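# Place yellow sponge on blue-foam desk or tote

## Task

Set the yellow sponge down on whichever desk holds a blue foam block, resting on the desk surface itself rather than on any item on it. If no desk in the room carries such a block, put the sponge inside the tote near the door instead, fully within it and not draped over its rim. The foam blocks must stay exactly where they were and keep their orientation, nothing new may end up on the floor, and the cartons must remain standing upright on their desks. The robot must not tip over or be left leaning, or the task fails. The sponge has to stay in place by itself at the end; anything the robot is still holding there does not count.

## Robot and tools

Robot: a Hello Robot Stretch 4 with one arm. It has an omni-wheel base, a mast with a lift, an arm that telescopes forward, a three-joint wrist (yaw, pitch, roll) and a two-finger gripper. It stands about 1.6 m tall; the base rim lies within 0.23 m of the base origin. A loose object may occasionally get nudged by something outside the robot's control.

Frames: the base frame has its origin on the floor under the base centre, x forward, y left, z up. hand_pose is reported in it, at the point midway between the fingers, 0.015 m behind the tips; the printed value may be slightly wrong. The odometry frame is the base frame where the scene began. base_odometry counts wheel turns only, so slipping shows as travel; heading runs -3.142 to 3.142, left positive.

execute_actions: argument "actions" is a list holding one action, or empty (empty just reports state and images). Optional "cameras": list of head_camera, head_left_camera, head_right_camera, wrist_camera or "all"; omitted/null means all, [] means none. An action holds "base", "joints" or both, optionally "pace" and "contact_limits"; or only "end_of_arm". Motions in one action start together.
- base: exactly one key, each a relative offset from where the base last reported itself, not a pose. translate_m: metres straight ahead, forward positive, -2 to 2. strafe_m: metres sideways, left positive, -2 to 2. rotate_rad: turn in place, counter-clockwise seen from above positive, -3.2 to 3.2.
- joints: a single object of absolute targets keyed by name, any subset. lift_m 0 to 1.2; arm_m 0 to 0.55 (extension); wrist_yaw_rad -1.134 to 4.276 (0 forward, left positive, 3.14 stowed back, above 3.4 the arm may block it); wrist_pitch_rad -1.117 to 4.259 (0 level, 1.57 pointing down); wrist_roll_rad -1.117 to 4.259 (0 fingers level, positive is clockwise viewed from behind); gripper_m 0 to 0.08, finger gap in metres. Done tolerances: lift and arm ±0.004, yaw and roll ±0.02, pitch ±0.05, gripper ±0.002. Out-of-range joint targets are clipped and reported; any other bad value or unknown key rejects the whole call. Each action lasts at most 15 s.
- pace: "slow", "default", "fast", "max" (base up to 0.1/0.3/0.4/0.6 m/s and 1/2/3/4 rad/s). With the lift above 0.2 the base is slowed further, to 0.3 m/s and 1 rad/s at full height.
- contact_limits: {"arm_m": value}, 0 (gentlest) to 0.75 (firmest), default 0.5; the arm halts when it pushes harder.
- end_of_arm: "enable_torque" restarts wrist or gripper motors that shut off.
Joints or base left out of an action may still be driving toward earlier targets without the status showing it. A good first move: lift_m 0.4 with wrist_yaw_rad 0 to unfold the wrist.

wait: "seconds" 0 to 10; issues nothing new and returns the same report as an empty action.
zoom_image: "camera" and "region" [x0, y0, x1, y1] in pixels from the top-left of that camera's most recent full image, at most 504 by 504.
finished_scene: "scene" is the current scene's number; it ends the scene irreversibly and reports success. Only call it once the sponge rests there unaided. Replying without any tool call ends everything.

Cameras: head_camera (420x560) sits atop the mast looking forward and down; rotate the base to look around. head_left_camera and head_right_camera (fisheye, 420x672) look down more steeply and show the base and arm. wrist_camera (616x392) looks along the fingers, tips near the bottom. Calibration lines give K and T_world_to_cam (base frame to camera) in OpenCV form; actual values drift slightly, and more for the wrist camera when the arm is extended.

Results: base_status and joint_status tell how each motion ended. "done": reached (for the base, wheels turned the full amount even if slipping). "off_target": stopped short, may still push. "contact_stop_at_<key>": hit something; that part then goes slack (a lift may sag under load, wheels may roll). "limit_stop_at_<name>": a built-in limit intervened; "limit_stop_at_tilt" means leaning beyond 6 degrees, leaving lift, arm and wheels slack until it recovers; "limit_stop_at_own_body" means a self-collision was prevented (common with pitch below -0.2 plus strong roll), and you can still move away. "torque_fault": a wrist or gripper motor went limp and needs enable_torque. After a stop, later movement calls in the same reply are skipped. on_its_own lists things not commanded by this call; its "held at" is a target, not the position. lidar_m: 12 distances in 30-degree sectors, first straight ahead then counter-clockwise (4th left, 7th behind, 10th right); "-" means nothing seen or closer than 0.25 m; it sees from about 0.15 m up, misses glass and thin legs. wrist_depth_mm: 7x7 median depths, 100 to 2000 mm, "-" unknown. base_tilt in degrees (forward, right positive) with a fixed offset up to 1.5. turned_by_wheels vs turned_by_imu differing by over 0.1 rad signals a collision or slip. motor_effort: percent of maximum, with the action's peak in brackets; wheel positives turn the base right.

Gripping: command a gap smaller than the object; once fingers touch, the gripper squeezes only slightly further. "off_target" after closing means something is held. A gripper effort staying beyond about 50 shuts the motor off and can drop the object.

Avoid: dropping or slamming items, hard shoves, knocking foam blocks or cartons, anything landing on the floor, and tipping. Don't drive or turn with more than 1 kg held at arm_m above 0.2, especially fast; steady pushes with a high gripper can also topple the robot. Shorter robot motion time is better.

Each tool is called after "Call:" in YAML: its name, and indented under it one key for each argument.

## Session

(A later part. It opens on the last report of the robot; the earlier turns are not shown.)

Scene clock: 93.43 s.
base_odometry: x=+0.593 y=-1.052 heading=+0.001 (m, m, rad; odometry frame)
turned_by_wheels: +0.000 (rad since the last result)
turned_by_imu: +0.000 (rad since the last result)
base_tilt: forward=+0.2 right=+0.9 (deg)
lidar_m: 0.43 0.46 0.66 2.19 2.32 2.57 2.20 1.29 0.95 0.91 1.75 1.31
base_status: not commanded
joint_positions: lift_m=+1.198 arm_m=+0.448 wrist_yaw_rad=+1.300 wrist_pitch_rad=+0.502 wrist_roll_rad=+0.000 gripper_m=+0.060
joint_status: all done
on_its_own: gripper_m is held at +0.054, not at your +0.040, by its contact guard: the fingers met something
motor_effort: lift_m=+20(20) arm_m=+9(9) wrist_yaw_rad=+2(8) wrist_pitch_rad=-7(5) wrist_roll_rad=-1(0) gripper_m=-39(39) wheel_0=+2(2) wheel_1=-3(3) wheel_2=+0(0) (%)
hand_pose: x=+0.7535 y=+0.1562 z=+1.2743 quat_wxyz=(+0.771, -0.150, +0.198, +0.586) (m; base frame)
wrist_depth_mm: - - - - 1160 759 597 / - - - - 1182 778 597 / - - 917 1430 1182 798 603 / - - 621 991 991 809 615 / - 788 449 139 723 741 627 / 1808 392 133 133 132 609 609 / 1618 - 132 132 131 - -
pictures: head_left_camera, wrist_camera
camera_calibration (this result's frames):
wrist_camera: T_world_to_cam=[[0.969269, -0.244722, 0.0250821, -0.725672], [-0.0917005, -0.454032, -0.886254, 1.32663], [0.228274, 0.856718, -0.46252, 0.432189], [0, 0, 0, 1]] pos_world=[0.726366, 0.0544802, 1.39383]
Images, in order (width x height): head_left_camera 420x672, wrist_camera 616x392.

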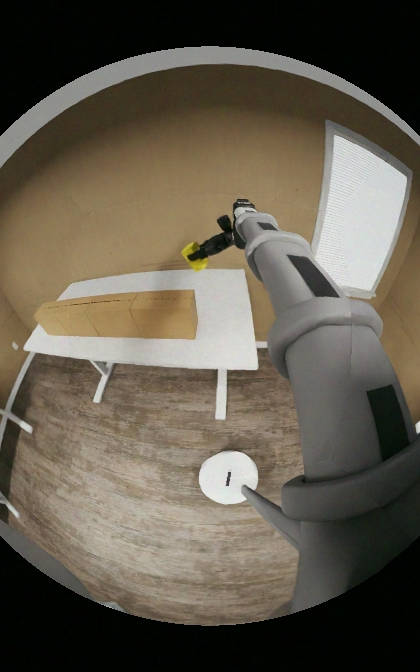

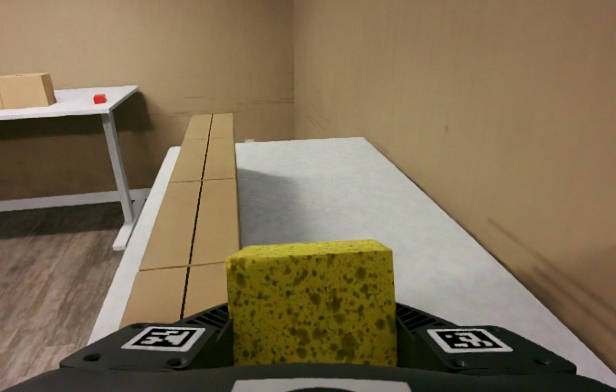

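Call:
execute_actions:
  actions:
    - {"joints":{"arm_m":0.0,"wrist_pitch_rad":0.2},"pace":"fast"}
  cameras: []

Call:
execute_actions:
  actions:
    - {"base":{"translate_m":-0.12},"joints":{"wrist_yaw_rad":0.6},"pace":"fast"}
  cameras: []

Call:
execute_actions:
  actions:
    - {"base":{"rotate_rad":1.565},"pace":"fast"}
  cameras: []

Call:
execute_actions:
  actions:
    - {"base":{"translate_m":1.75},"pace":"fast"}
  cameras: ["wrist_camera","head_left_camera"]

Scene clock: 101.43 s.
base_odometry: x=+0.593 y=-1.052 heading=+0.001 (m, m, rad; odometry frame)
turned_by_wheels: +0.000 (rad since the last result)
turned_by_imu: -0.001 (rad since the last result)
base_tilt: forward=+0.3 right=+0.9 (deg)
lidar_m: 0.43 0.47 0.68 2.19 2.31 2.57 2.16 1.31 0.97 0.89 1.74 1.29
base_status: not commanded
joint_positions: lift_m=+1.198 arm_m=+0.004 wrist_yaw_rad=+1.300 wrist_pitch_rad=+0.203 wrist_roll_rad=+0.000 gripper_m=+0.060
joint_status: all done
joint sent to its limit — the command would take arm_m past its lower limit, so that joint was sent only as far as its limit.
on_its_own: gripper_m is held at +0.054, not at your +0.040, by its contact guard: the fingers met something
motor_effort: lift_m=+21(21) arm_m=-9(12) wrist_yaw_rad=+0(2) wrist_pitch_rad=-11(15) wrist_roll_rad=-1(0) gripper_m=-39(39) wheel_0=+1(1) wheel_1=-3(3) wheel_2=+0(0) (%)
hand_pose: x=+0.3144 y=+0.1773 z=+1.3337 quat_wxyz=(+0.792, -0.061, +0.081, +0.602) (m; base frame)
wrist_depth_mm: - - - - - 1366 1042 / - - - - - 1366 1060 / - - - - - 1397 1060 / - - - - - 1397 1078 / - - - 139 831 1336 1060 / - - 133 132 132 661 976 / - - 132 132 132 - -
pictures: none
No camera images: the call's "cameras" was empty. Leave "cameras" out to get every camera's image.

Scene clock: 103.10 s.
base_odometry: x=+0.473 y=-1.052 heading=+0.001 (m, m, rad; odometry frame)
turned_by_wheels: +0.000 (rad since the last result)
turned_by_imu: +0.000 (rad since the last result)
base_tilt: forward=+0.2 right=+0.9 (deg)
lidar_m: 0.53 0.58 0.86 2.19 2.36 1.84 2.06 1.31 0.96 0.91 1.79 1.45
base_status: done
joint_positions: lift_m=+1.198 arm_m=+0.004 wrist_yaw_rad=+0.600 wrist_pitch_rad=+0.203 wrist_roll_rad=+0.000 gripper_m=+0.060
joint_status: all done
on_its_own: gripper_m is held at +0.054, not at your +0.040, by its contact guard: the fingers met something
motor_effort: lift_m=+20(20) arm_m=-9(9) wrist_yaw_rad=+0(6) wrist_pitch_rad=-11(10) wrist_roll_rad=-1(0) gripper_m=-39(39) wheel_0=-1(7) wheel_1=-3(11) wheel_2=-1(11) (%)
hand_pose: x=+0.3957 y=+0.0455 z=+1.3337 quat_wxyz=(+0.950, -0.030, +0.097, +0.294) (m; base frame)
wrist_depth_mm: - - 1576 1308 1118 960 854 / - - 1618 1336 1118 976 866 / - - 1661 1366 1138 1008 891 / - - 1661 1366 1160 1025 904 / - 991 891 139 1138 1025 917 / - 891 133 133 132 991 917 / - - 132 132 132 - 820
pictures: none
No camera images: the call's "cameras" was empty. Leave "cameras" out to get every camera's image.

Scene clock: 105.93 s.
base_odometry: x=+0.473 y=-1.052 heading=+1.565 (m, m, rad; odometry frame)
turned_by_wheels: +1.564 (rad since the last result)
turned_by_imu: +1.572 (rad since the last result)
base_tilt: forward=+0.2 right=+1.0 (deg)
lidar_m: 2.21 2.34 1.85 2.04 1.27 0.93 0.89 1.78 1.43 0.55 0.59 0.86
base_status: done
joint_positions: lift_m=+1.198 arm_m=+0.004 wrist_yaw_rad=+0.600 wrist_pitch_rad=+0.203 wrist_roll_rad=+0.000 gripper_m=+0.060
joint_status: not commanded
on_its_own: gripper_m is held at +0.054, not at your +0.040, by its contact guard: the fingers met something
motor_effort: lift_m=+21(20) arm_m=-9(9) wrist_yaw_rad=+1(1) wrist_pitch_rad=-10(10) wrist_roll_rad=-1(1) gripper_m=-39(38) wheel_0=-2(9) wheel_1=-4(8) wheel_2=-4(6) (%)
hand_pose: x=+0.3957 y=+0.0455 z=+1.3337 quat_wxyz=(+0.950, -0.030, +0.097, +0.294) (m; base frame)
wrist_depth_mm: 1863 - - - - - - / 1921 - - - - - - / - - - - - - - / - - - - - - - / - - - 139 - - 1863 / - - 133 133 132 - - / - - 132 132 132 - -
pictures: none
No camera images: the call's "cameras" was empty. Leave "cameras" out to get every camera's image.

Scene clock: 113.23 s.
base_odometry: x=+0.483 y=+0.698 heading=+1.565 (m, m, rad; odometry frame)
turned_by_wheels: +0.000 (rad since the last result)
turned_by_imu: -0.003 (rad since the last result)
base_tilt: forward=+0.1 right=+0.9 (deg)
lidar_m: 0.47 0.48 0.72 2.28 1.77 2.93 2.88 0.90 0.70 1.36 1.50 0.50
base_status: done
joint_positions: lift_m=+1.198 arm_m=+0.004 wrist_yaw_rad=+0.600 wrist_pitch_rad=+0.203 wrist_roll_rad=+0.000 gripper_m=+0.060
joint_status: not commanded
on_its_own: gripper_m is held at +0.054, not at your +0.040, by its contact guard: the fingers met something
motor_effort: lift_m=+20(21) arm_m=-9(8) wrist_yaw_rad=+1(0) wrist_pitch_rad=-11(12) wrist_roll_rad=-1(0) gripper_m=-39(39) wheel_0=+1(6) wheel_1=+4(6) wheel_2=+0(11) (%)
hand_pose: x=+0.3957 y=+0.0455 z=+1.3337 quat_wxyz=(+0.950, -0.030, +0.097, +0.294) (m; base frame)
wrist_depth_mm: 1921 1863 1430 1182 1008 891 798 / 1921 1863 1464 1229 1042 904 809 / - - 1499 1255 1078 917 820 / - - 1537 1281 1078 931 831 / - 891 1430 139 1042 946 842 / 931 809 133 132 132 931 866 / 1921 - 132 132 132 - -
pictures: head_left_camera, wrist_camera
camera_calibration (this result's frames):
wrist_camera: T_world_to_cam=[[0.576974, -0.816176, 0.0309612, -0.234056], [-0.130244, -0.129362, -0.983007, 1.42574], [0.806311, 0.563136, -0.18094, 0.0453031], [0, 0, 0, 1]] pos_world=[0.284209, -0.0321053, 1.41696]
Images, in order (width x height): head_left_camera 420x672, wrist_camera 616x392.

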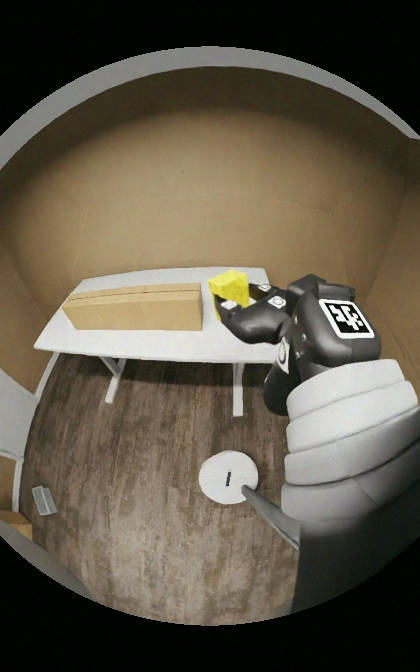

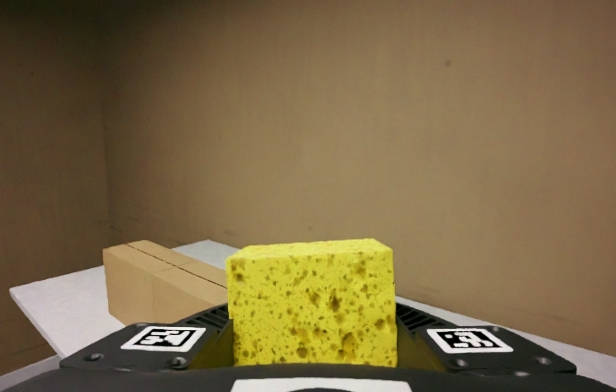

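Call:
execute_actions:
  actions:
    - {"joints":{"arm_m":0.42}}
  cameras: []

Call:
execute_actions:
  actions:
    - {"joints":{"wrist_yaw_rad":1.3,"wrist_pitch_rad":0.5}}
  cameras: ["wrist_camera","head_left_camera"]

Scene clock: 117.70 s.
base_odometry: x=+0.483 y=+0.698 heading=+1.565 (m, m, rad; odometry frame)
turned_by_wheels: +0.000 (rad since the last result)
turned_by_imu: +0.000 (rad since the last result)
base_tilt: forward=+0.2 right=+0.9 (deg)
lidar_m: 0.46 0.50 0.72 2.28 1.78 2.91 2.88 0.90 0.74 1.33 1.48 0.49
base_status: not commanded
joint_positions: lift_m=+1.198 arm_m=+0.418 wrist_yaw_rad=+0.600 wrist_pitch_rad=+0.203 wrist_roll_rad=+0.000 gripper_m=+0.060
joint_status: all done
on_its_own: gripper_m is held at +0.054, not at your +0.040, by its contact guard: the fingers met something
motor_effort: lift_m=+21(21) arm_m=+9(8) wrist_yaw_rad=+1(1) wrist_pitch_rad=-8(11) wrist_roll_rad=-1(1) gripper_m=-39(39) wheel_0=+1(1) wheel_1=+4(4) wheel_2=+0(0) (%)
hand_pose: x=+0.8106 y=+0.0455 z=+1.3338 quat_wxyz=(+0.950, -0.030, +0.097, +0.294) (m; base frame)
wrist_depth_mm: 1430 1098 866 707 609 530 477 / 1499 1118 891 732 621 539 488 / 1576 1182 904 750 634 549 496 / 1708 1205 931 759 654 559 500 / 1756 1205 960 139 627 569 512 / 931 946 133 133 133 569 521 / 741 - 132 132 131 - -
pictures: none
No camera images: the call's "cameras" was empty. Leave "cameras" out to get every camera's image.

Scene clock: 118.67 s.
base_odometry: x=+0.483 y=+0.698 heading=+1.565 (m, m, rad; odometry frame)
turned_by_wheels: +0.000 (rad since the last result)
turned_by_imu: +0.000 (rad since the last result)
base_tilt: forward=+0.3 right=+1.0 (deg)
lidar_m: 0.45 0.49 0.73 2.23 1.76 2.89 2.90 0.90 0.71 1.30 1.48 0.49
base_status: not commanded
joint_positions: lift_m=+1.198 arm_m=+0.418 wrist_yaw_rad=+1.300 wrist_pitch_rad=+0.502 wrist_roll_rad=+0.000 gripper_m=+0.060
joint_status: all done
on_its_own: gripper_m is held at +0.054, not at your +0.040, by its contact guard: the fingers met something
motor_effort: lift_m=+20(20) arm_m=+8(9) wrist_yaw_rad=+2(5) wrist_pitch_rad=-7(5) wrist_roll_rad=+0(1) gripper_m=-39(39) wheel_0=+1(1) wheel_1=+4(4) wheel_2=+0(1) (%)
hand_pose: x=+0.7235 y=+0.1562 z=+1.2743 quat_wxyz=(+0.771, -0.150, +0.198, +0.586) (m; base frame)
wrist_depth_mm: 1756 1863 - - 1255 831 647 / 1863 - - - 1281 854 654 / - - - - 1229 878 668 / - - 668 931 991 891 668 / - - 473 140 723 759 676 / 1863 1708 134 133 132 609 603 / 1576 - 132 132 131 - -
pictures: head_left_camera, wrist_camera
camera_calibration (this result's frames):
wrist_camera: T_world_to_cam=[[0.969268, -0.244727, 0.0250814, -0.696604], [-0.0917008, -0.454022, -0.886259, 1.32389], [0.228279, 0.856722, -0.46251, 0.439017], [0, 0, 0, 1]] pos_world=[0.696378, 0.0544795, 1.39383]
Images, in order (width x height): head_left_camera 420x672, wrist_camera 616x392.

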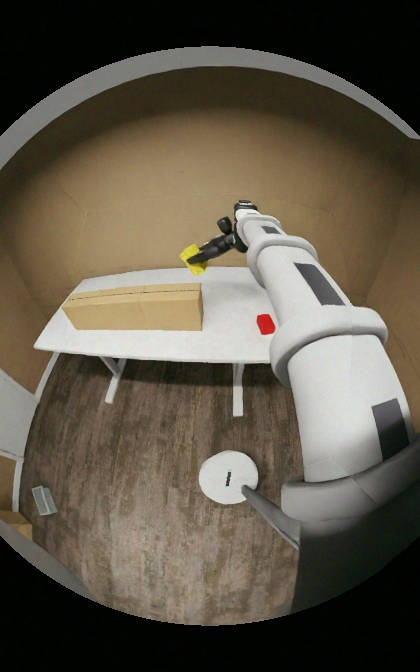

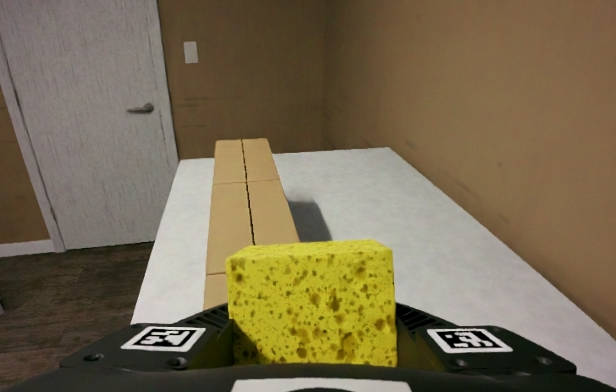

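Call:
execute_actions:
  actions:
    - {"joints":{"wrist_pitch_rad":0.95}}
  cameras: ["wrist_camera"]

Scene clock: 122.70 s.
base_odometry: x=+0.483 y=+0.698 heading=+1.565 (m, m, rad; odometry frame)
turned_by_wheels: +0.000 (rad since the last result)
turned_by_imu: +0.000 (rad since the last result)
base_tilt: forward=+0.2 right=+0.9 (deg)
lidar_m: 0.46 0.49 0.71 2.29 1.80 2.94 2.89 0.91 0.71 1.30 1.49 0.49
base_status: not commanded
joint_positions: lift_m=+1.198 arm_m=+0.418 wrist_yaw_rad=+1.300 wrist_pitch_rad=+0.951 wrist_roll_rad=+0.000 gripper_m=+0.060
joint_status: all done
on_its_own: gripper_m is held at +0.054, not at your +0.040, by its contact guard: the fingers met something
motor_effort: lift_m=+21(20) arm_m=+9(8) wrist_yaw_rad=+1(2) wrist_pitch_rad=-5(5) wrist_roll_rad=-1(1) gripper_m=-39(39) wheel_0=+1(1) wheel_1=+4(4) wheel_2=+0(1) (%)
hand_pose: x=+0.7067 y=+0.0956 z=+1.2035 quat_wxyz=(+0.708, -0.277, +0.365, +0.538) (m; base frame)
wrist_depth_mm: - - 455 778 798 788 676 / - - 392 392 676 676 661 / 1863 1808 338 327 569 585 585 / 1708 539 296 287 512 512 508 / 1499 480 263 139 449 455 455 / 1336 424 133 133 132 413 407 / 1255 - 132 133 131 - -
pictures: wrist_camera
camera_calibration (this result's frames):
wrist_camera: T_world_to_cam=[[0.97159, -0.236351, 0.0122832, -0.680354], [-0.182347, -0.780655, -0.597768, 0.980162], [0.150872, 0.578546, -0.801575, 0.951412], [0, 0, 0, 1]] pos_world=[0.696213, 0.0539309, 1.3569]
Images, in order (width x height): wrist_camera 616x392.

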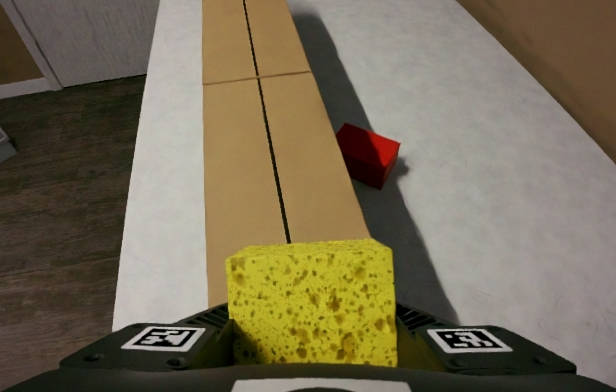

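Call:
execute_actions:
  actions:
    - {"joints":{"arm_m":0.0,"wrist_pitch_rad":0.2},"pace":"fast"}
  cameras: []

Call:
execute_actions:
  actions:
    - {"base":{"translate_m":-0.3},"joints":{"wrist_yaw_rad":0},"pace":"fast"}
  cameras: []

Call:
execute_actions:
  actions:
    - {"base":{"rotate_rad":-1.565},"pace":"fast"}
  cameras: []

Call:
execute_actions:
  actions:
    - {"base":{"translate_m":0.11},"joints":{"arm_m":0.45},"pace":"fast"}
  cameras: ["head_left_camera"]

Call:
execute_actions:
  actions:
    - {"joints":{"wrist_yaw_rad":-1.1,"wrist_pitch_rad":0.85}}
  cameras: ["wrist_camera","head_left_camera"]

Scene clock: 129.17 s.
base_odometry: x=+0.483 y=+0.698 heading=+1.565 (m, m, rad; odometry frame)
turned_by_wheels: +0.000 (rad since the last result)
turned_by_imu: -0.001 (rad since the last result)
base_tilt: forward=+0.2 right=+0.9 (deg)
lidar_m: 0.47 0.50 0.72 2.27 1.75 2.93 2.87 0.89 0.71 1.32 1.47 0.49
base_status: not commanded
joint_positions: lift_m=+1.198 arm_m=+0.004 wrist_yaw_rad=+1.300 wrist_pitch_rad=+0.203 wrist_roll_rad=+0.000 gripper_m=+0.060
joint_status: all done
joint sent to its limit — the command would take arm_m past its lower limit, so that joint was sent only as far as its limit.
on_its_own: gripper_m is held at +0.054, not at your +0.040, by its contact guard: the fingers met something
motor_effort: lift_m=+20(20) arm_m=-9(10) wrist_yaw_rad=-1(1) wrist_pitch_rad=-10(17) wrist_roll_rad=+0(1) gripper_m=-40(39) wheel_0=+1(1) wheel_1=+4(4) wheel_2=+0(0) (%)
hand_pose: x=+0.3144 y=+0.1773 z=+1.3337 quat_wxyz=(+0.792, -0.061, +0.081, +0.602) (m; base frame)
wrist_depth_mm: 1808 1921 - - - 1397 1060 / 1921 - - - - 1430 1078 / 1983 - - - - 1430 1098 / - - - - - 1430 1098 / - - - 139 842 1397 1098 / - - 133 133 132 621 991 / - - 132 132 132 - -
pictures: none
No camera images: the call's "cameras" was empty. Leave "cameras" out to get every camera's image.

Scene clock: 131.63 s.
base_odometry: x=+0.481 y=+0.398 heading=+1.565 (m, m, rad; odometry frame)
turned_by_wheels: +0.000 (rad since the last result)
turned_by_imu: +0.000 (rad since the last result)
base_tilt: forward=+0.2 right=+0.9 (deg)
lidar_m: 0.76 0.81 1.17 1.74 1.67 2.52 2.50 0.88 0.64 0.62 1.46 0.80
base_status: done
joint_positions: lift_m=+1.198 arm_m=+0.004 wrist_yaw_rad=+0.000 wrist_pitch_rad=+0.203 wrist_roll_rad=+0.000 gripper_m=+0.060
joint_status: all done
on_its_own: gripper_m is held at +0.054, not at your +0.040, by its contact guard: the fingers met something
motor_effort: lift_m=+21(21) arm_m=-9(9) wrist_yaw_rad=+1(5) wrist_pitch_rad=-10(10) wrist_roll_rad=+0(2) gripper_m=-39(38) wheel_0=-1(6) wheel_1=-4(9) wheel_2=+0(10) (%)
hand_pose: x=+0.3827 y=-0.0874 z=+1.3337 quat_wxyz=(+0.995, +0.000, +0.102, +0.000) (m; base frame)
wrist_depth_mm: 1281 1281 1281 1255 1229 1229 1229 / 1308 1336 1308 1281 1281 1281 1255 / 1397 1336 1366 1308 1308 1281 1281 / 1397 1366 1366 1336 1336 1336 1308 / 842 1430 1397 139 1336 1336 1336 / 768 759 133 133 132 1366 1397 / 732 - 132 132 131 - 1430
pictures: none
No camera images: the call's "cameras" was empty. Leave "cameras" out to get every camera's image.

Scene clock: 134.47 s.
base_odometry: x=+0.481 y=+0.398 heading=+0.001 (m, m, rad; odometry frame)
turned_by_wheels: -1.564 (rad since the last result)
turned_by_imu: -1.573 (rad since the last result)
base_tilt: forward=+0.2 right=+0.9 (deg)
lidar_m: 0.59 1.46 0.77 0.77 0.82 1.15 1.67 1.68 2.46 2.37 0.85 0.64
base_status: done
joint_positions: lift_m=+1.198 arm_m=+0.004 wrist_yaw_rad=+0.000 wrist_pitch_rad=+0.203 wrist_roll_rad=+0.000 gripper_m=+0.060
joint_status: not commanded
on_its_own: gripper_m is held at +0.054, not at your +0.040, by its contact guard: the fingers met something
motor_effort: lift_m=+21(20) arm_m=-9(9) wrist_yaw_rad=+1(0) wrist_pitch_rad=-11(11) wrist_roll_rad=+0(1) gripper_m=-39(38) wheel_0=+2(6) wheel_1=+4(6) wheel_2=+3(7) (%)
hand_pose: x=+0.3827 y=-0.0874 z=+1.3337 quat_wxyz=(+0.995, +0.000, +0.102, +0.000) (m; base frame)
wrist_depth_mm: 1098 1118 1098 1078 1098 1060 1060 / 1138 1138 1138 1118 1098 1098 1078 / 1182 1160 1160 1160 1138 1118 1098 / 1182 1182 1182 1182 1160 1138 1138 / 1229 1255 1205 140 1182 1160 1182 / 1255 1255 133 133 132 615 609 / 1308 - 132 132 131 - -
pictures: none
No camera images: the call's "cameras" was empty. Leave "cameras" out to get every camera's image.

Scene clock: 136.47 s.
base_odometry: x=+0.591 y=+0.398 heading=+0.001 (m, m, rad; odometry frame)
turned_by_wheels: +0.000 (rad since the last result)
turned_by_imu: +0.000 (rad since the last result)
base_tilt: forward=+0.2 right=+0.9 (deg)
lidar_m: 0.51 1.36 1.64 0.75 0.81 1.17 1.78 1.79 2.46 2.36 0.76 0.53
base_status: done
joint_positions: lift_m=+1.198 arm_m=+0.448 wrist_yaw_rad=+0.000 wrist_pitch_rad=+0.203 wrist_roll_rad=+0.000 gripper_m=+0.060
joint_status: all done
on_its_own: gripper_m is held at +0.054, not at your +0.040, by its contact guard: the fingers met something
motor_effort: lift_m=+20(21) arm_m=+8(10) wrist_yaw_rad=-1(1) wrist_pitch_rad=-10(11) wrist_roll_rad=-1(0) gripper_m=-39(39) wheel_0=+2(6) wheel_1=+4(8) wheel_2=-1(8) (%)
hand_pose: x=+0.8277 y=-0.0874 z=+1.3338 quat_wxyz=(+0.995, +0.000, +0.101, +0.000) (m; base frame)
wrist_depth_mm: 597 591 597 580 580 574 569 / 615 609 603 597 591 585 585 / 634 621 621 621 609 597 591 / 647 640 627 627 621 621 609 / 661 654 647 139 627 627 627 / 683 668 133 133 132 647 634 / 699 - 132 132 131 - -
pictures: head_left_camera
Images, in order (width x height): head_left_camera 420x672.

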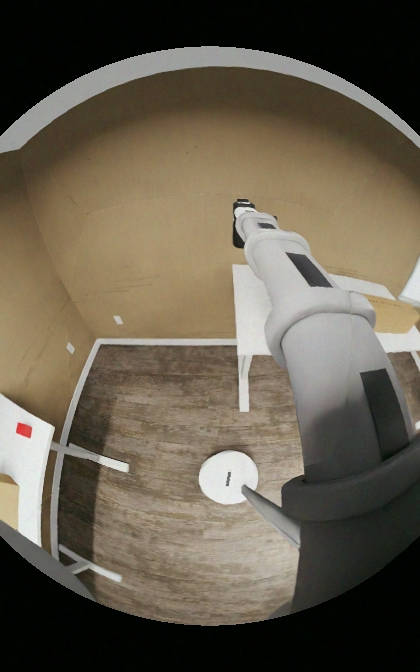

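Scene clock: 137.67 s.
base_odometry: x=+0.591 y=+0.398 heading=+0.001 (m, m, rad; odometry frame)
turned_by_wheels: +0.000 (rad since the last result)
turned_by_imu: +0.000 (rad since the last result)
base_tilt: forward=+0.3 right=+0.9 (deg)
lidar_m: 0.50 1.36 1.63 0.75 0.81 1.18 1.81 1.79 2.47 2.36 0.70 0.52
base_status: not commanded
joint_positions: lift_m=+1.198 arm_m=+0.449 wrist_yaw_rad=-1.100 wrist_pitch_rad=+0.852 wrist_roll_rad=+0.000 gripper_m=+0.060
joint_status: all done
on_its_own: gripper_m is held at +0.054, not at your +0.040, by its contact guard: the fingers met something
motor_effort: lift_m=+21(20) arm_m=+8(8) wrist_yaw_rad=-1(7) wrist_pitch_rad=-4(7) wrist_roll_rad=-1(2) gripper_m=-38(39) wheel_0=+3(3) wheel_1=+4(4) wheel_2=+0(1) (%)
hand_pose: x=+0.6051 y=-0.1645 z=+1.2166 quat_wxyz=(+0.776, +0.216, +0.352, -0.476) (m; base frame)
wrist_depth_mm: 627 768 946 1042 597 741 - / 661 778 798 809 462 788 - / 661 661 668 382 413 699 - / 564 564 347 327 517 609 1863 / 492 492 469 139 488 1537 1576 / 433 439 133 133 132 1397 1430 / 397 - 132 132 131 - 1308
pictures: head_left_camera, wrist_camera
camera_calibration (this result's frames):
wrist_camera: T_world_to_cam=[[-0.876493, -0.481167, 0.0154318, 0.430871], [-0.364404, 0.642168, -0.674411, 1.20391], [0.314594, -0.59674, -0.738195, 0.75822], [0, 0, 0, 1]] pos_world=[0.577835, -0.113335, 1.365]
Images, in order (width x height): head_left_camera 420x672, wrist_camera 616x392.

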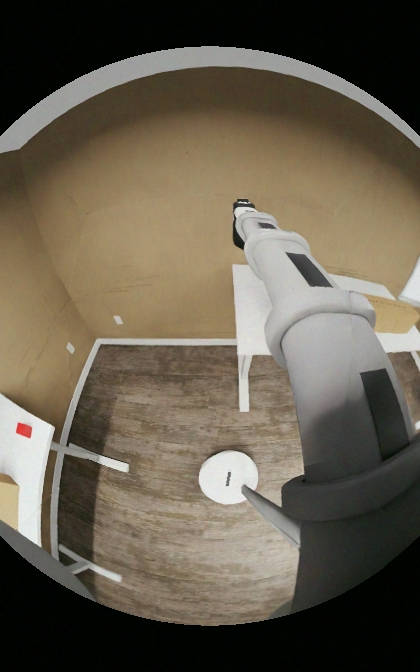

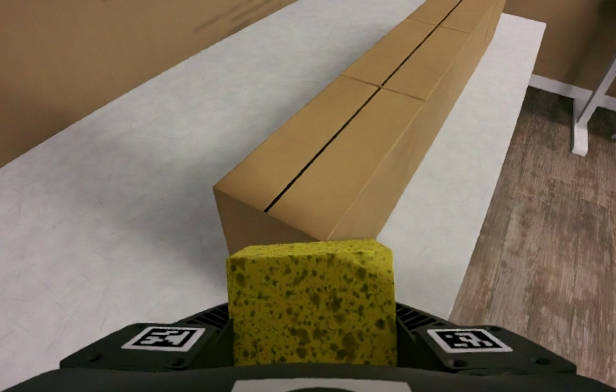

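Call:
execute_actions:
  actions:
    - {"base":{"translate_m":0.13},"joints":{"arm_m":0.55,"wrist_pitch_rad":0.7}}
  cameras: ["wrist_camera"]

Scene clock: 142.07 s.
base_odometry: x=+0.721 y=+0.399 heading=+0.002 (m, m, rad; odometry frame)
turned_by_wheels: +0.001 (rad since the last result)
turned_by_imu: +0.000 (rad since the last result)
base_tilt: forward=+0.1 right=+0.9 (deg)
lidar_m: 0.37 1.21 1.60 0.74 0.81 1.14 2.54 2.50 2.45 1.36 0.55 0.41
base_status: done
joint_positions: lift_m=+1.198 arm_m=+0.548 wrist_yaw_rad=-1.100 wrist_pitch_rad=+0.703 wrist_roll_rad=+0.000 gripper_m=+0.060
joint_status: all done
on_its_own: gripper_m is held at +0.054, not at your +0.040, by its contact guard: the fingers met something
motor_effort: lift_m=+21(21) arm_m=+8(7) wrist_yaw_rad=+0(2) wrist_pitch_rad=-9(7) wrist_roll_rad=-1(1) gripper_m=-39(39) wheel_0=+4(7) wheel_1=+4(4) wheel_2=-1(10) (%)
hand_pose: x=+0.7151 y=-0.1843 z=+1.2391 quat_wxyz=(+0.800, +0.180, +0.293, -0.491) (m; base frame)
wrist_depth_mm: 424 517 676 931 1537 - - / 445 544 715 1008 1160 1160 707 / 466 580 768 854 866 866 517 / 488 615 683 691 699 668 410 / 517 569 574 140 564 480 338 / 484 484 133 133 132 298 287 / 430 - 132 132 131 - -
pictures: wrist_camera
camera_calibration (this result's frames):
wrist_camera: T_world_to_cam=[[-0.877724, -0.478755, 0.0198426, 0.513311], [-0.315276, 0.545835, -0.776315, 1.34529], [0.360834, -0.687647, -0.630033, 0.544603], [0, 0, 0, 1]] pos_world=[0.678172, -0.114062, 1.3773]
Images, in order (width x height): wrist_camera 616x392.

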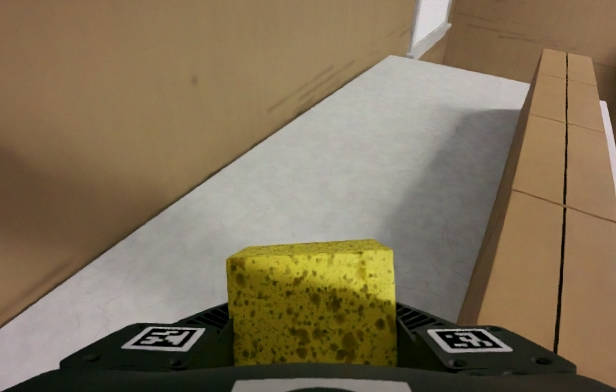

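Call:
execute_actions:
  actions:
    - {"joints":{"arm_m":0.0,"wrist_pitch_rad":0.2},"pace":"fast"}
  cameras: []

Call:
execute_actions:
  actions:
    - {"base":{"translate_m":-0.2},"joints":{"wrist_yaw_rad":0},"pace":"fast"}
  cameras: []

Call:
execute_actions:
  actions:
    - {"base":{"rotate_rad":-1.575},"pace":"fast"}
  cameras: []

Call:
execute_actions:
  actions:
    - {"base":{"translate_m":1.95},"pace":"fast"}
  cameras: ["head_left_camera","head_right_camera"]

Scene clock: 148.80 s.
base_odometry: x=+0.721 y=+0.399 heading=+0.002 (m, m, rad; odometry frame)
turned_by_wheels: +0.000 (rad since the last result)
turned_by_imu: -0.001 (rad since the last result)
base_tilt: forward=+0.3 right=+0.9 (deg)
lidar_m: 0.36 1.20 1.62 0.77 0.79 1.16 2.54 2.49 2.49 1.34 0.64 0.39
base_status: not commanded
joint_positions: lift_m=+1.198 arm_m=+0.004 wrist_yaw_rad=-1.100 wrist_pitch_rad=+0.203 wrist_roll_rad=+0.000 gripper_m=+0.060
joint_status: all done
joint sent to its limit — the command would take arm_m past its lower limit, so that joint was sent only as far as its limit.
on_its_own: gripper_m is held at +0.054, not at your +0.040, by its contact guard: the fingers met something
motor_effort: lift_m=+21(20) arm_m=-8(10) wrist_yaw_rad=+2(0) wrist_pitch_rad=-11(19) wrist_roll_rad=+0(0) gripper_m=-39(39) wheel_0=+3(3) wheel_1=+4(4) wheel_2=-1(1) (%)
hand_pose: x=+0.1909 y=-0.2253 z=+1.3337 quat_wxyz=(+0.848, +0.053, +0.087, -0.520) (m; base frame)
wrist_depth_mm: 891 1060 1336 1921 - - - / 904 1098 1430 - - - - / 931 1118 1464 - - - - / 917 1118 1464 - - - - / 946 1160 1336 139 1336 - - / 904 946 133 133 133 - - / 459 - 132 132 132 - -
pictures: none
No camera images: the call's "cameras" was empty. Leave "cameras" out to get every camera's image.

Scene clock: 150.87 s.
base_odometry: x=+0.521 y=+0.398 heading=+0.001 (m, m, rad; odometry frame)
turned_by_wheels: +0.000 (rad since the last result)
turned_by_imu: +0.000 (rad since the last result)
base_tilt: forward=+0.3 right=+0.9 (deg)
lidar_m: 0.55 1.45 1.64 0.74 0.80 1.17 1.75 1.71 2.45 2.35 0.83 0.60
base_status: done
joint_positions: lift_m=+1.198 arm_m=+0.003 wrist_yaw_rad=+0.000 wrist_pitch_rad=+0.203 wrist_roll_rad=+0.000 gripper_m=+0.060
joint_status: all done
on_its_own: gripper_m is held at +0.054, not at your +0.040, by its contact guard: the fingers met something
motor_effort: lift_m=+21(21) arm_m=-8(9) wrist_yaw_rad=+1(7) wrist_pitch_rad=-12(12) wrist_roll_rad=+0(0) gripper_m=-39(39) wheel_0=-2(7) wheel_1=-2(9) wheel_2=+1(11) (%)
hand_pose: x=+0.3827 y=-0.0875 z=+1.3337 quat_wxyz=(+0.995, +0.000, +0.102, +0.000) (m; base frame)
wrist_depth_mm: 1078 1078 1060 1060 1042 1025 1008 / 1118 1118 1078 1078 1060 1060 1042 / 1118 1118 1098 1098 1078 1078 1078 / 1182 1138 1138 1118 1118 1118 1098 / 1182 1205 1182 139 1138 1138 1118 / 1255 1205 133 133 132 621 1008 / 1281 - 132 132 132 - -
pictures: none
No camera images: the call's "cameras" was empty. Leave "cameras" out to get every camera's image.

Scene clock: 153.73 s.
base_odometry: x=+0.521 y=+0.398 heading=-1.573 (m, m, rad; odometry frame)
turned_by_wheels: -1.574 (rad since the last result)
turned_by_imu: -1.582 (rad since the last result)
base_tilt: forward=+0.2 right=+0.9 (deg)
lidar_m: 2.35 0.82 0.59 0.59 1.41 1.62 0.77 0.84 1.17 1.76 1.70 2.47
base_status: done
joint_positions: lift_m=+1.198 arm_m=+0.004 wrist_yaw_rad=+0.000 wrist_pitch_rad=+0.203 wrist_roll_rad=+0.000 gripper_m=+0.060
joint_status: not commanded
on_its_own: gripper_m is held at +0.054, not at your +0.040, by its contact guard: the fingers met something
motor_effort: lift_m=+20(21) arm_m=-9(9) wrist_yaw_rad=+1(0) wrist_pitch_rad=-12(11) wrist_roll_rad=+1(0) gripper_m=-39(39) wheel_0=+3(7) wheel_1=+6(10) wheel_2=+4(8) (%)
hand_pose: x=+0.3827 y=-0.0874 z=+1.3337 quat_wxyz=(+0.995, +0.000, +0.102, +0.000) (m; base frame)
wrist_depth_mm: 1808 - - - - - - / 1863 - - - - - - / 1863 - - - - - - / 1808 - - - - - - / 1042 - - 139 - - - / 976 - 133 133 132 - - / 1255 - 132 133 132 - -
pictures: none
No camera images: the call's "cameras" was empty. Leave "cameras" out to get every camera's image.

Scene clock: 161.70 s.
base_odometry: x=+0.518 y=-1.552 heading=-1.572 (m, m, rad; odometry frame)
turned_by_wheels: +0.000 (rad since the last result)
turned_by_imu: -0.004 (rad since the last result)
base_tilt: forward=+0.2 right=+0.9 (deg)
lidar_m: 0.41 0.44 1.36 1.31 0.72 0.82 3.61 3.34 2.18 2.09 0.60 0.42
base_status: done
joint_positions: lift_m=+1.198 arm_m=+0.004 wrist_yaw_rad=+0.000 wrist_pitch_rad=+0.203 wrist_roll_rad=+0.000 gripper_m=+0.060
joint_status: not commanded
on_its_own: gripper_m is held at +0.054, not at your +0.040, by its contact guard: the fingers met something
motor_effort: lift_m=+21(21) arm_m=-9(8) wrist_yaw_rad=+0(0) wrist_pitch_rad=-11(10) wrist_roll_rad=+1(1) gripper_m=-39(39) wheel_0=+3(7) wheel_1=+5(9) wheel_2=-2(10) (%)
hand_pose: x=+0.3827 y=-0.0874 z=+1.3337 quat_wxyz=(+0.995, +0.000, +0.102, +0.000) (m; base frame)
wrist_depth_mm: 931 904 904 891 891 866 854 / 946 931 931 917 917 891 891 / 976 946 946 946 931 917 904 / 991 976 991 960 976 960 946 / 1025 1008 991 139 976 991 976 / 1042 1042 133 133 132 1008 991 / 1078 - 132 132 132 - -
pictures: head_left_camera, head_right_camera
Images, in order (width x height): head_left_camera 420x672, head_right_camera 420x672.

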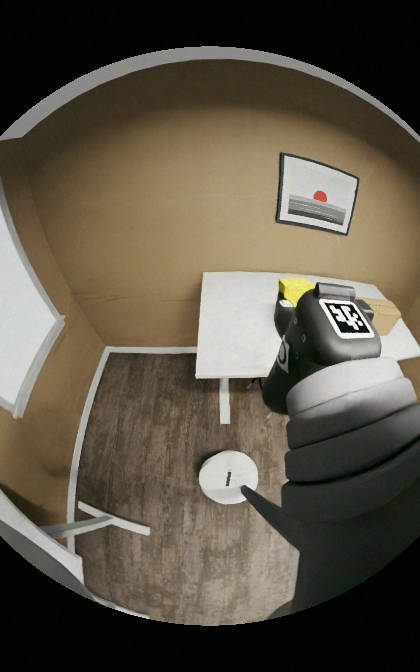

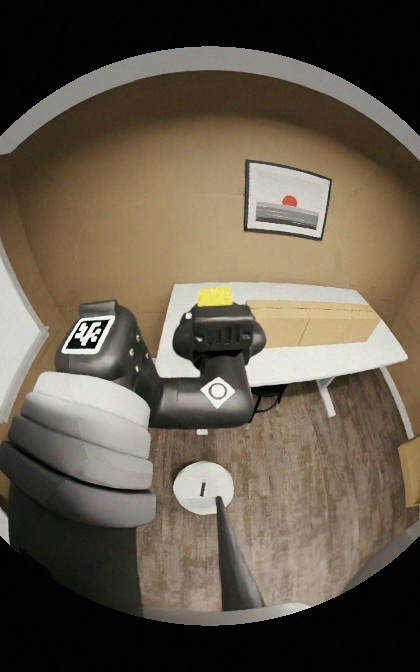

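Call:
execute_actions:
  actions:
    - {"joints":{"arm_m":0.55}}
  cameras: []

Call:
execute_actions:
  actions:
    - {"joints":{"wrist_yaw_rad":-1.1,"wrist_pitch_rad":0.8}}
  cameras: ["wrist_camera"]

Scene clock: 166.93 s.
base_odometry: x=+0.518 y=-1.552 heading=-1.572 (m, m, rad; odometry frame)
turned_by_wheels: +0.000 (rad since the last result)
turned_by_imu: -0.001 (rad since the last result)
base_tilt: forward=+0.2 right=+1.0 (deg)
lidar_m: 0.39 0.43 1.39 1.31 0.68 0.80 3.64 3.32 2.16 2.10 0.59 0.41
base_status: not commanded
joint_positions: lift_m=+1.198 arm_m=+0.548 wrist_yaw_rad=+0.000 wrist_pitch_rad=+0.203 wrist_roll_rad=+0.000 gripper_m=+0.060
joint_status: all done
on_its_own: gripper_m is held at +0.054, not at your +0.040, by its contact guard: the fingers met something
motor_effort: lift_m=+20(21) arm_m=+9(7) wrist_yaw_rad=+1(0) wrist_pitch_rad=-9(10) wrist_roll_rad=+0(1) gripper_m=-38(38) wheel_0=+3(3) wheel_1=+5(5) wheel_2=-2(2) (%)
hand_pose: x=+0.9276 y=-0.0874 z=+1.3338 quat_wxyz=(+0.995, +0.000, +0.101, +0.000) (m; base frame)
wrist_depth_mm: 404 404 402 399 397 392 373 / 415 413 413 407 407 402 379 / 427 424 421 418 418 410 389 / 436 436 433 430 424 418 399 / 449 449 439 139 433 436 433 / 459 459 133 133 132 442 445 / 477 - 132 133 132 - -
pictures: none
No camera images: the call's "cameras" was empty. Leave "cameras" out to get every camera's image.

Scene clock: 168.13 s.
base_odometry: x=+0.518 y=-1.552 heading=-1.572 (m, m, rad; odometry frame)
turned_by_wheels: +0.000 (rad since the last result)
turned_by_imu: +0.000 (rad since the last result)
base_tilt: forward=+0.3 right=+0.9 (deg)
lidar_m: 0.41 0.42 1.38 1.30 0.69 0.80 3.65 3.33 2.17 2.09 0.59 0.38
base_status: not commanded
joint_positions: lift_m=+1.198 arm_m=+0.548 wrist_yaw_rad=-1.100 wrist_pitch_rad=+0.802 wrist_roll_rad=+0.000 gripper_m=+0.060
joint_status: all done
on_its_own: gripper_m is held at +0.054, not at your +0.040, by its contact guard: the fingers met something
motor_effort: lift_m=+21(20) arm_m=+9(8) wrist_yaw_rad=+0(4) wrist_pitch_rad=-6(11) wrist_roll_rad=+0(0) gripper_m=-39(39) wheel_0=+3(3) wheel_1=+5(5) wheel_2=-2(2) (%)
hand_pose: x=+0.7086 y=-0.1714 z=+1.2238 quat_wxyz=(+0.785, +0.204, +0.333, -0.481) (m; base frame)
wrist_depth_mm: 462 564 741 1025 1160 1808 1708 / 488 597 788 891 904 554 842 / 512 640 715 723 691 418 683 / 535 597 603 603 585 351 591 / 512 517 517 139 293 301 525 / 449 452 133 133 132 263 455 / 407 - 132 132 132 - -
pictures: wrist_camera
camera_calibration (this result's frames):
wrist_camera: T_world_to_cam=[[-0.876741, -0.480656, 0.017186, 0.516272], [-0.349015, 0.611222, -0.710349, 1.27872], [0.330929, -0.62879, -0.70364, 0.667443], [0, 0, 0, 1]] pos_world=[0.678054, -0.113754, 1.36911]
Images, in order (width x height): wrist_camera 616x392.

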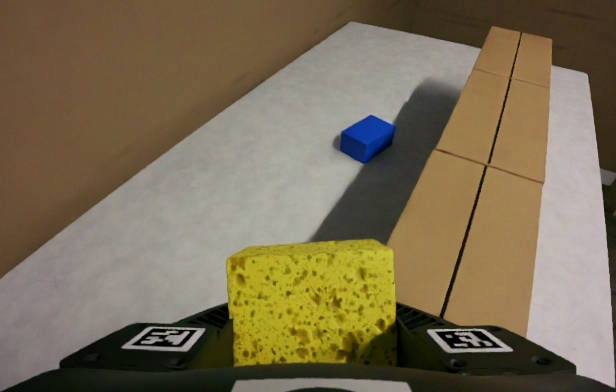

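Call:
execute_actions:
  actions:
    - {"base":{"strafe_m":0.07},"joints":{"wrist_yaw_rad":0,"arm_m":0.5}}
  cameras: []

Call:
execute_actions:
  actions:
    - {"joints":{"wrist_pitch_rad":1.57}}
  cameras: ["wrist_camera","head_right_camera"]

Scene clock: 174.43 s.
base_odometry: x=+0.588 y=-1.552 heading=-1.572 (m, m, rad; odometry frame)
turned_by_wheels: +0.000 (rad since the last result)
turned_by_imu: +0.000 (rad since the last result)
base_tilt: forward=+0.2 right=+0.9 (deg)
lidar_m: 0.40 1.22 1.31 1.27 0.64 0.66 3.61 3.09 2.24 2.13 0.58 0.41
base_status: done
joint_positions: lift_m=+1.198 arm_m=+0.502 wrist_yaw_rad=+0.000 wrist_pitch_rad=+0.802 wrist_roll_rad=+0.000 gripper_m=+0.060
joint_status: all done
on_its_own: gripper_m is held at +0.054, not at your +0.040, by its contact guard: the fingers met something
motor_effort: lift_m=+21(21) arm_m=-9(8) wrist_yaw_rad=+1(6) wrist_pitch_rad=-8(6) wrist_roll_rad=+0(0) gripper_m=-39(38) wheel_0=-1(8) wheel_1=+2(13) wheel_2=+0(0) (%)
hand_pose: x=+0.8203 y=-0.0875 z=+1.2238 quat_wxyz=(+0.921, +0.000, +0.390, +0.000) (m; base frame)
wrist_depth_mm: 449 445 445 439 439 433 427 / 500 500 496 488 480 477 473 / 564 564 559 554 544 539 530 / 661 647 621 597 597 585 585 / 778 759 521 139 508 517 521 / 946 891 133 133 132 455 455 / 1182 - 132 132 132 - -
pictures: none
No camera images: the call's "cameras" was empty. Leave "cameras" out to get every camera's image.

Scene clock: 175.43 s.
base_odometry: x=+0.588 y=-1.552 heading=-1.572 (m, m, rad; odometry frame)
turned_by_wheels: +0.000 (rad since the last result)
turned_by_imu: +0.000 (rad since the last result)
base_tilt: forward=+0.3 right=+0.8 (deg)
lidar_m: 0.39 1.25 1.32 1.25 0.66 0.69 3.61 3.05 2.22 2.18 0.59 0.41
base_status: not commanded
joint_positions: lift_m=+1.198 arm_m=+0.502 wrist_yaw_rad=+0.000 wrist_pitch_rad=+1.570 wrist_roll_rad=+0.000 gripper_m=+0.060
joint_status: all done
on_its_own: gripper_m is held at +0.054, not at your +0.040, by its contact guard: the fingers met something
motor_effort: lift_m=+21(21) arm_m=-8(9) wrist_yaw_rad=+2(1) wrist_pitch_rad=+1(8) wrist_roll_rad=+0(1) gripper_m=-39(38) wheel_0=-1(1) wheel_1=+2(2) wheel_2=+0(0) (%)
hand_pose: x=+0.6727 y=-0.0874 z=+1.1640 quat_wxyz=(+0.708, +0.000, +0.707, +0.000) (m; base frame)
wrist_depth_mm: 976 946 373 370 370 368 366 / 1308 1255 370 368 368 366 366 / 1308 1308 368 366 364 364 364 / 1308 1281 366 364 364 362 362 / 1281 1281 364 139 359 357 307 / 1281 1281 133 133 133 355 301 / 1281 - 132 132 131 - -
pictures: head_right_camera, wrist_camera
camera_calibration (this result's frames):
wrist_camera: T_world_to_cam=[[0.0335718, -0.999398, -0.00869928, -0.101394], [-0.999181, -0.0333652, -0.022899, 0.753129], [0.022595, 0.00946092, -0.9997, 1.29789], [0, 0, 0, 1]] pos_world=[0.726591, -0.0884838, 1.31387]
Images, in order (width x height): head_right_camera 420x672, wrist_camera 616x392.

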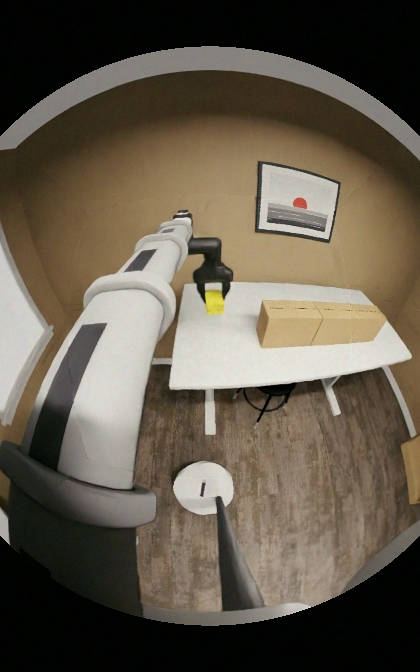

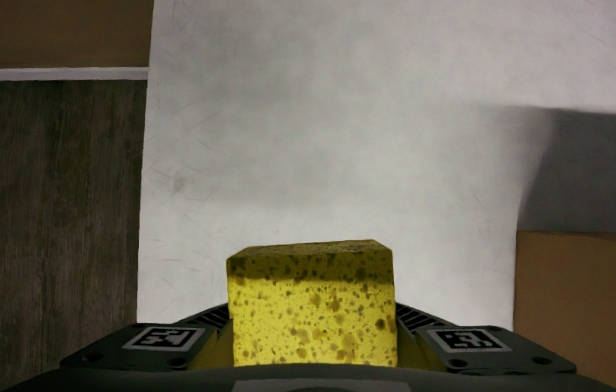

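Call:
execute_actions:
  actions:
    - {"joints":{"lift_m":1.018}}
  cameras: ["wrist_camera"]

Call:
execute_actions:
  actions:
    - {"joints":{"gripper_m":0.08}}
  cameras: []

Call:
execute_actions:
  actions:
    - {"joints":{"lift_m":1.12},"pace":"fast"}
  cameras: ["wrist_camera","head_right_camera"]

Scene clock: 180.80 s.
base_odometry: x=+0.588 y=-1.552 heading=-1.572 (m, m, rad; odometry frame)
turned_by_wheels: +0.000 (rad since the last result)
turned_by_imu: -0.001 (rad since the last result)
base_tilt: forward=+0.3 right=+0.9 (deg)
lidar_m: 0.38 1.24 1.30 1.25 0.64 0.71 3.62 3.05 2.21 2.16 0.59 0.43
base_status: not commanded
joint_positions: lift_m=+1.018 arm_m=+0.502 wrist_yaw_rad=+0.000 wrist_pitch_rad=+1.570 wrist_roll_rad=+0.000 gripper_m=+0.060
joint_status: all done
on_its_own: gripper_m is held at +0.054, not at your +0.040, by its contact guard: the fingers met something
motor_effort: lift_m=+14(21) arm_m=-8(8) wrist_yaw_rad=+1(2) wrist_pitch_rad=+0(1) wrist_roll_rad=+0(0) gripper_m=-38(38) wheel_0=-1(1) wheel_1=+2(2) wheel_2=+0(0) (%)
hand_pose: x=+0.6726 y=-0.0874 z=+0.9838 quat_wxyz=(+0.707, +0.000, +0.707, +0.000) (m; base frame)
wrist_depth_mm: 190 190 189 188 188 187 187 / 190 189 188 187 187 186 186 / 188 187 187 186 186 185 185 / 187 186 186 185 185 184 183 / 186 185 185 139 183 183 182 / 184 183 133 133 133 181 181 / 183 - 132 132 132 - -
pictures: wrist_camera
camera_calibration (this result's frames):
wrist_camera: T_world_to_cam=[[0.0335759, -0.999398, -0.00870412, -0.102958], [-0.999184, -0.0333705, -0.022756, 0.748835], [0.0224518, 0.00946107, -0.999703, 1.11791], [0, 0, 0, 1]] pos_world=[0.726581, -0.0884835, 1.13372]
Images, in order (width x height): wrist_camera 616x392.

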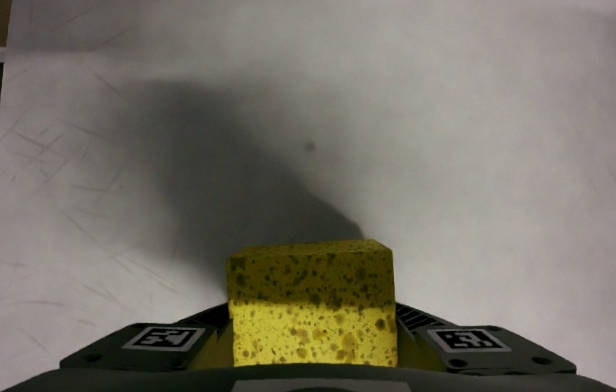

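Scene clock: 181.73 s.
base_odometry: x=+0.588 y=-1.552 heading=-1.572 (m, m, rad; odometry frame)
turned_by_wheels: +0.000 (rad since the last result)
turned_by_imu: +0.000 (rad since the last result)
base_tilt: forward=+0.2 right=+0.9 (deg)
lidar_m: 0.40 1.21 1.31 1.24 0.61 0.68 3.63 3.04 2.22 2.14 0.60 0.44
base_status: not commanded
joint_positions: lift_m=+1.018 arm_m=+0.502 wrist_yaw_rad=+0.000 wrist_pitch_rad=+1.570 wrist_roll_rad=+0.000 gripper_m=+0.080
joint_status: all done
motor_effort: lift_m=+14(15) arm_m=-8(9) wrist_yaw_rad=+2(1) wrist_pitch_rad=+0(1) wrist_roll_rad=+0(1) gripper_m=+1(37) wheel_0=+0(1) wheel_1=+2(2) wheel_2=+0(0) (%)
hand_pose: x=+0.6726 y=-0.0874 z=+0.9838 quat_wxyz=(+0.707, +0.000, +0.707, +0.000) (m; base frame)
wrist_depth_mm: 191 190 190 189 188 187 187 / 190 189 188 187 187 186 186 / 189 188 187 186 186 185 185 / 187 186 186 185 185 183 183 / 186 185 185 140 183 182 182 / 184 184 139 139 139 181 181 / - - 138 138 138 - -
pictures: none
No camera images: the call's "cameras" was empty. Leave "cameras" out to get every camera's image.

Scene clock: 182.93 s.
base_odometry: x=+0.588 y=-1.552 heading=-1.572 (m, m, rad; odometry frame)
turned_by_wheels: +0.000 (rad since the last result)
turned_by_imu: +0.000 (rad since the last result)
base_tilt: forward=+0.3 right=+0.9 (deg)
lidar_m: 0.38 1.23 1.28 1.25 0.64 0.68 3.61 3.07 2.24 2.15 0.60 0.42
base_status: not commanded
joint_positions: lift_m=+1.120 arm_m=+0.502 wrist_yaw_rad=+0.000 wrist_pitch_rad=+1.570 wrist_roll_rad=+0.000 gripper_m=+0.080
joint_status: all done
motor_effort: lift_m=+21(18) arm_m=-8(8) wrist_yaw_rad=+1(2) wrist_pitch_rad=+0(1) wrist_roll_rad=+0(0) gripper_m=+1(1) wheel_0=-1(1) wheel_1=+2(2) wheel_2=+0(0) (%)
hand_pose: x=+0.6726 y=-0.0874 z=+1.0853 quat_wxyz=(+0.707, +0.000, +0.707, +0.000) (m; base frame)
wrist_depth_mm: 976 294 293 291 290 289 289 / 1229 291 291 290 289 289 286 / 1229 290 289 289 286 287 285 / 1205 287 286 286 285 285 283 / 1205 286 286 239 283 282 281 / 1205 285 283 238 279 279 279 / - - 151 237 237 - -
pictures: head_right_camera, wrist_camera
camera_calibration (this result's frames):
wrist_camera: T_world_to_cam=[[0.0336361, -0.999396, -0.0087072, -0.102111], [-0.999184, -0.0334315, -0.0226649, 0.751023], [0.0223601, 0.00946245, -0.999705, 1.21937], [0, 0, 0, 1]] pos_world=[0.726579, -0.0884802, 1.23514]
Images, in order (width x height): head_right_camera 420x672, wrist_camera 616x392.

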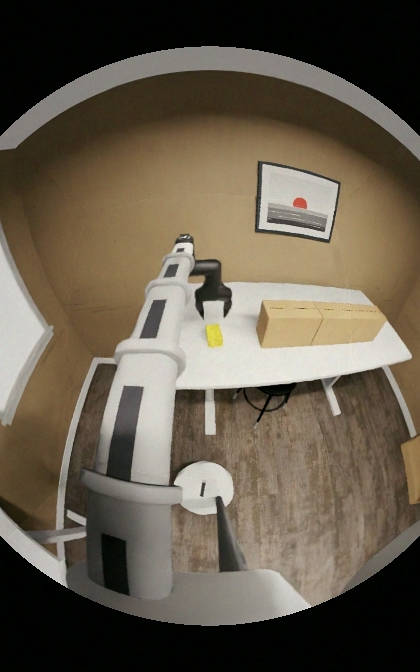

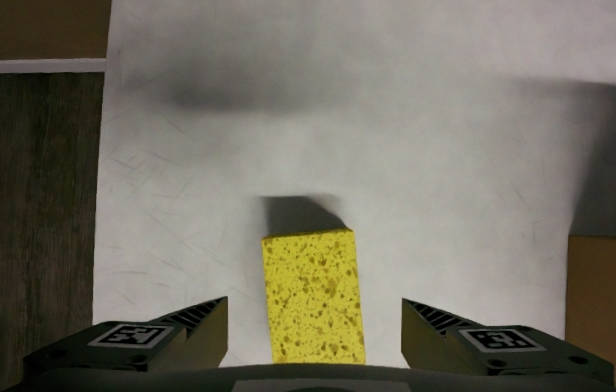

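Call:
finished_scene:
  scene: 1

The scene is finished: the task was done.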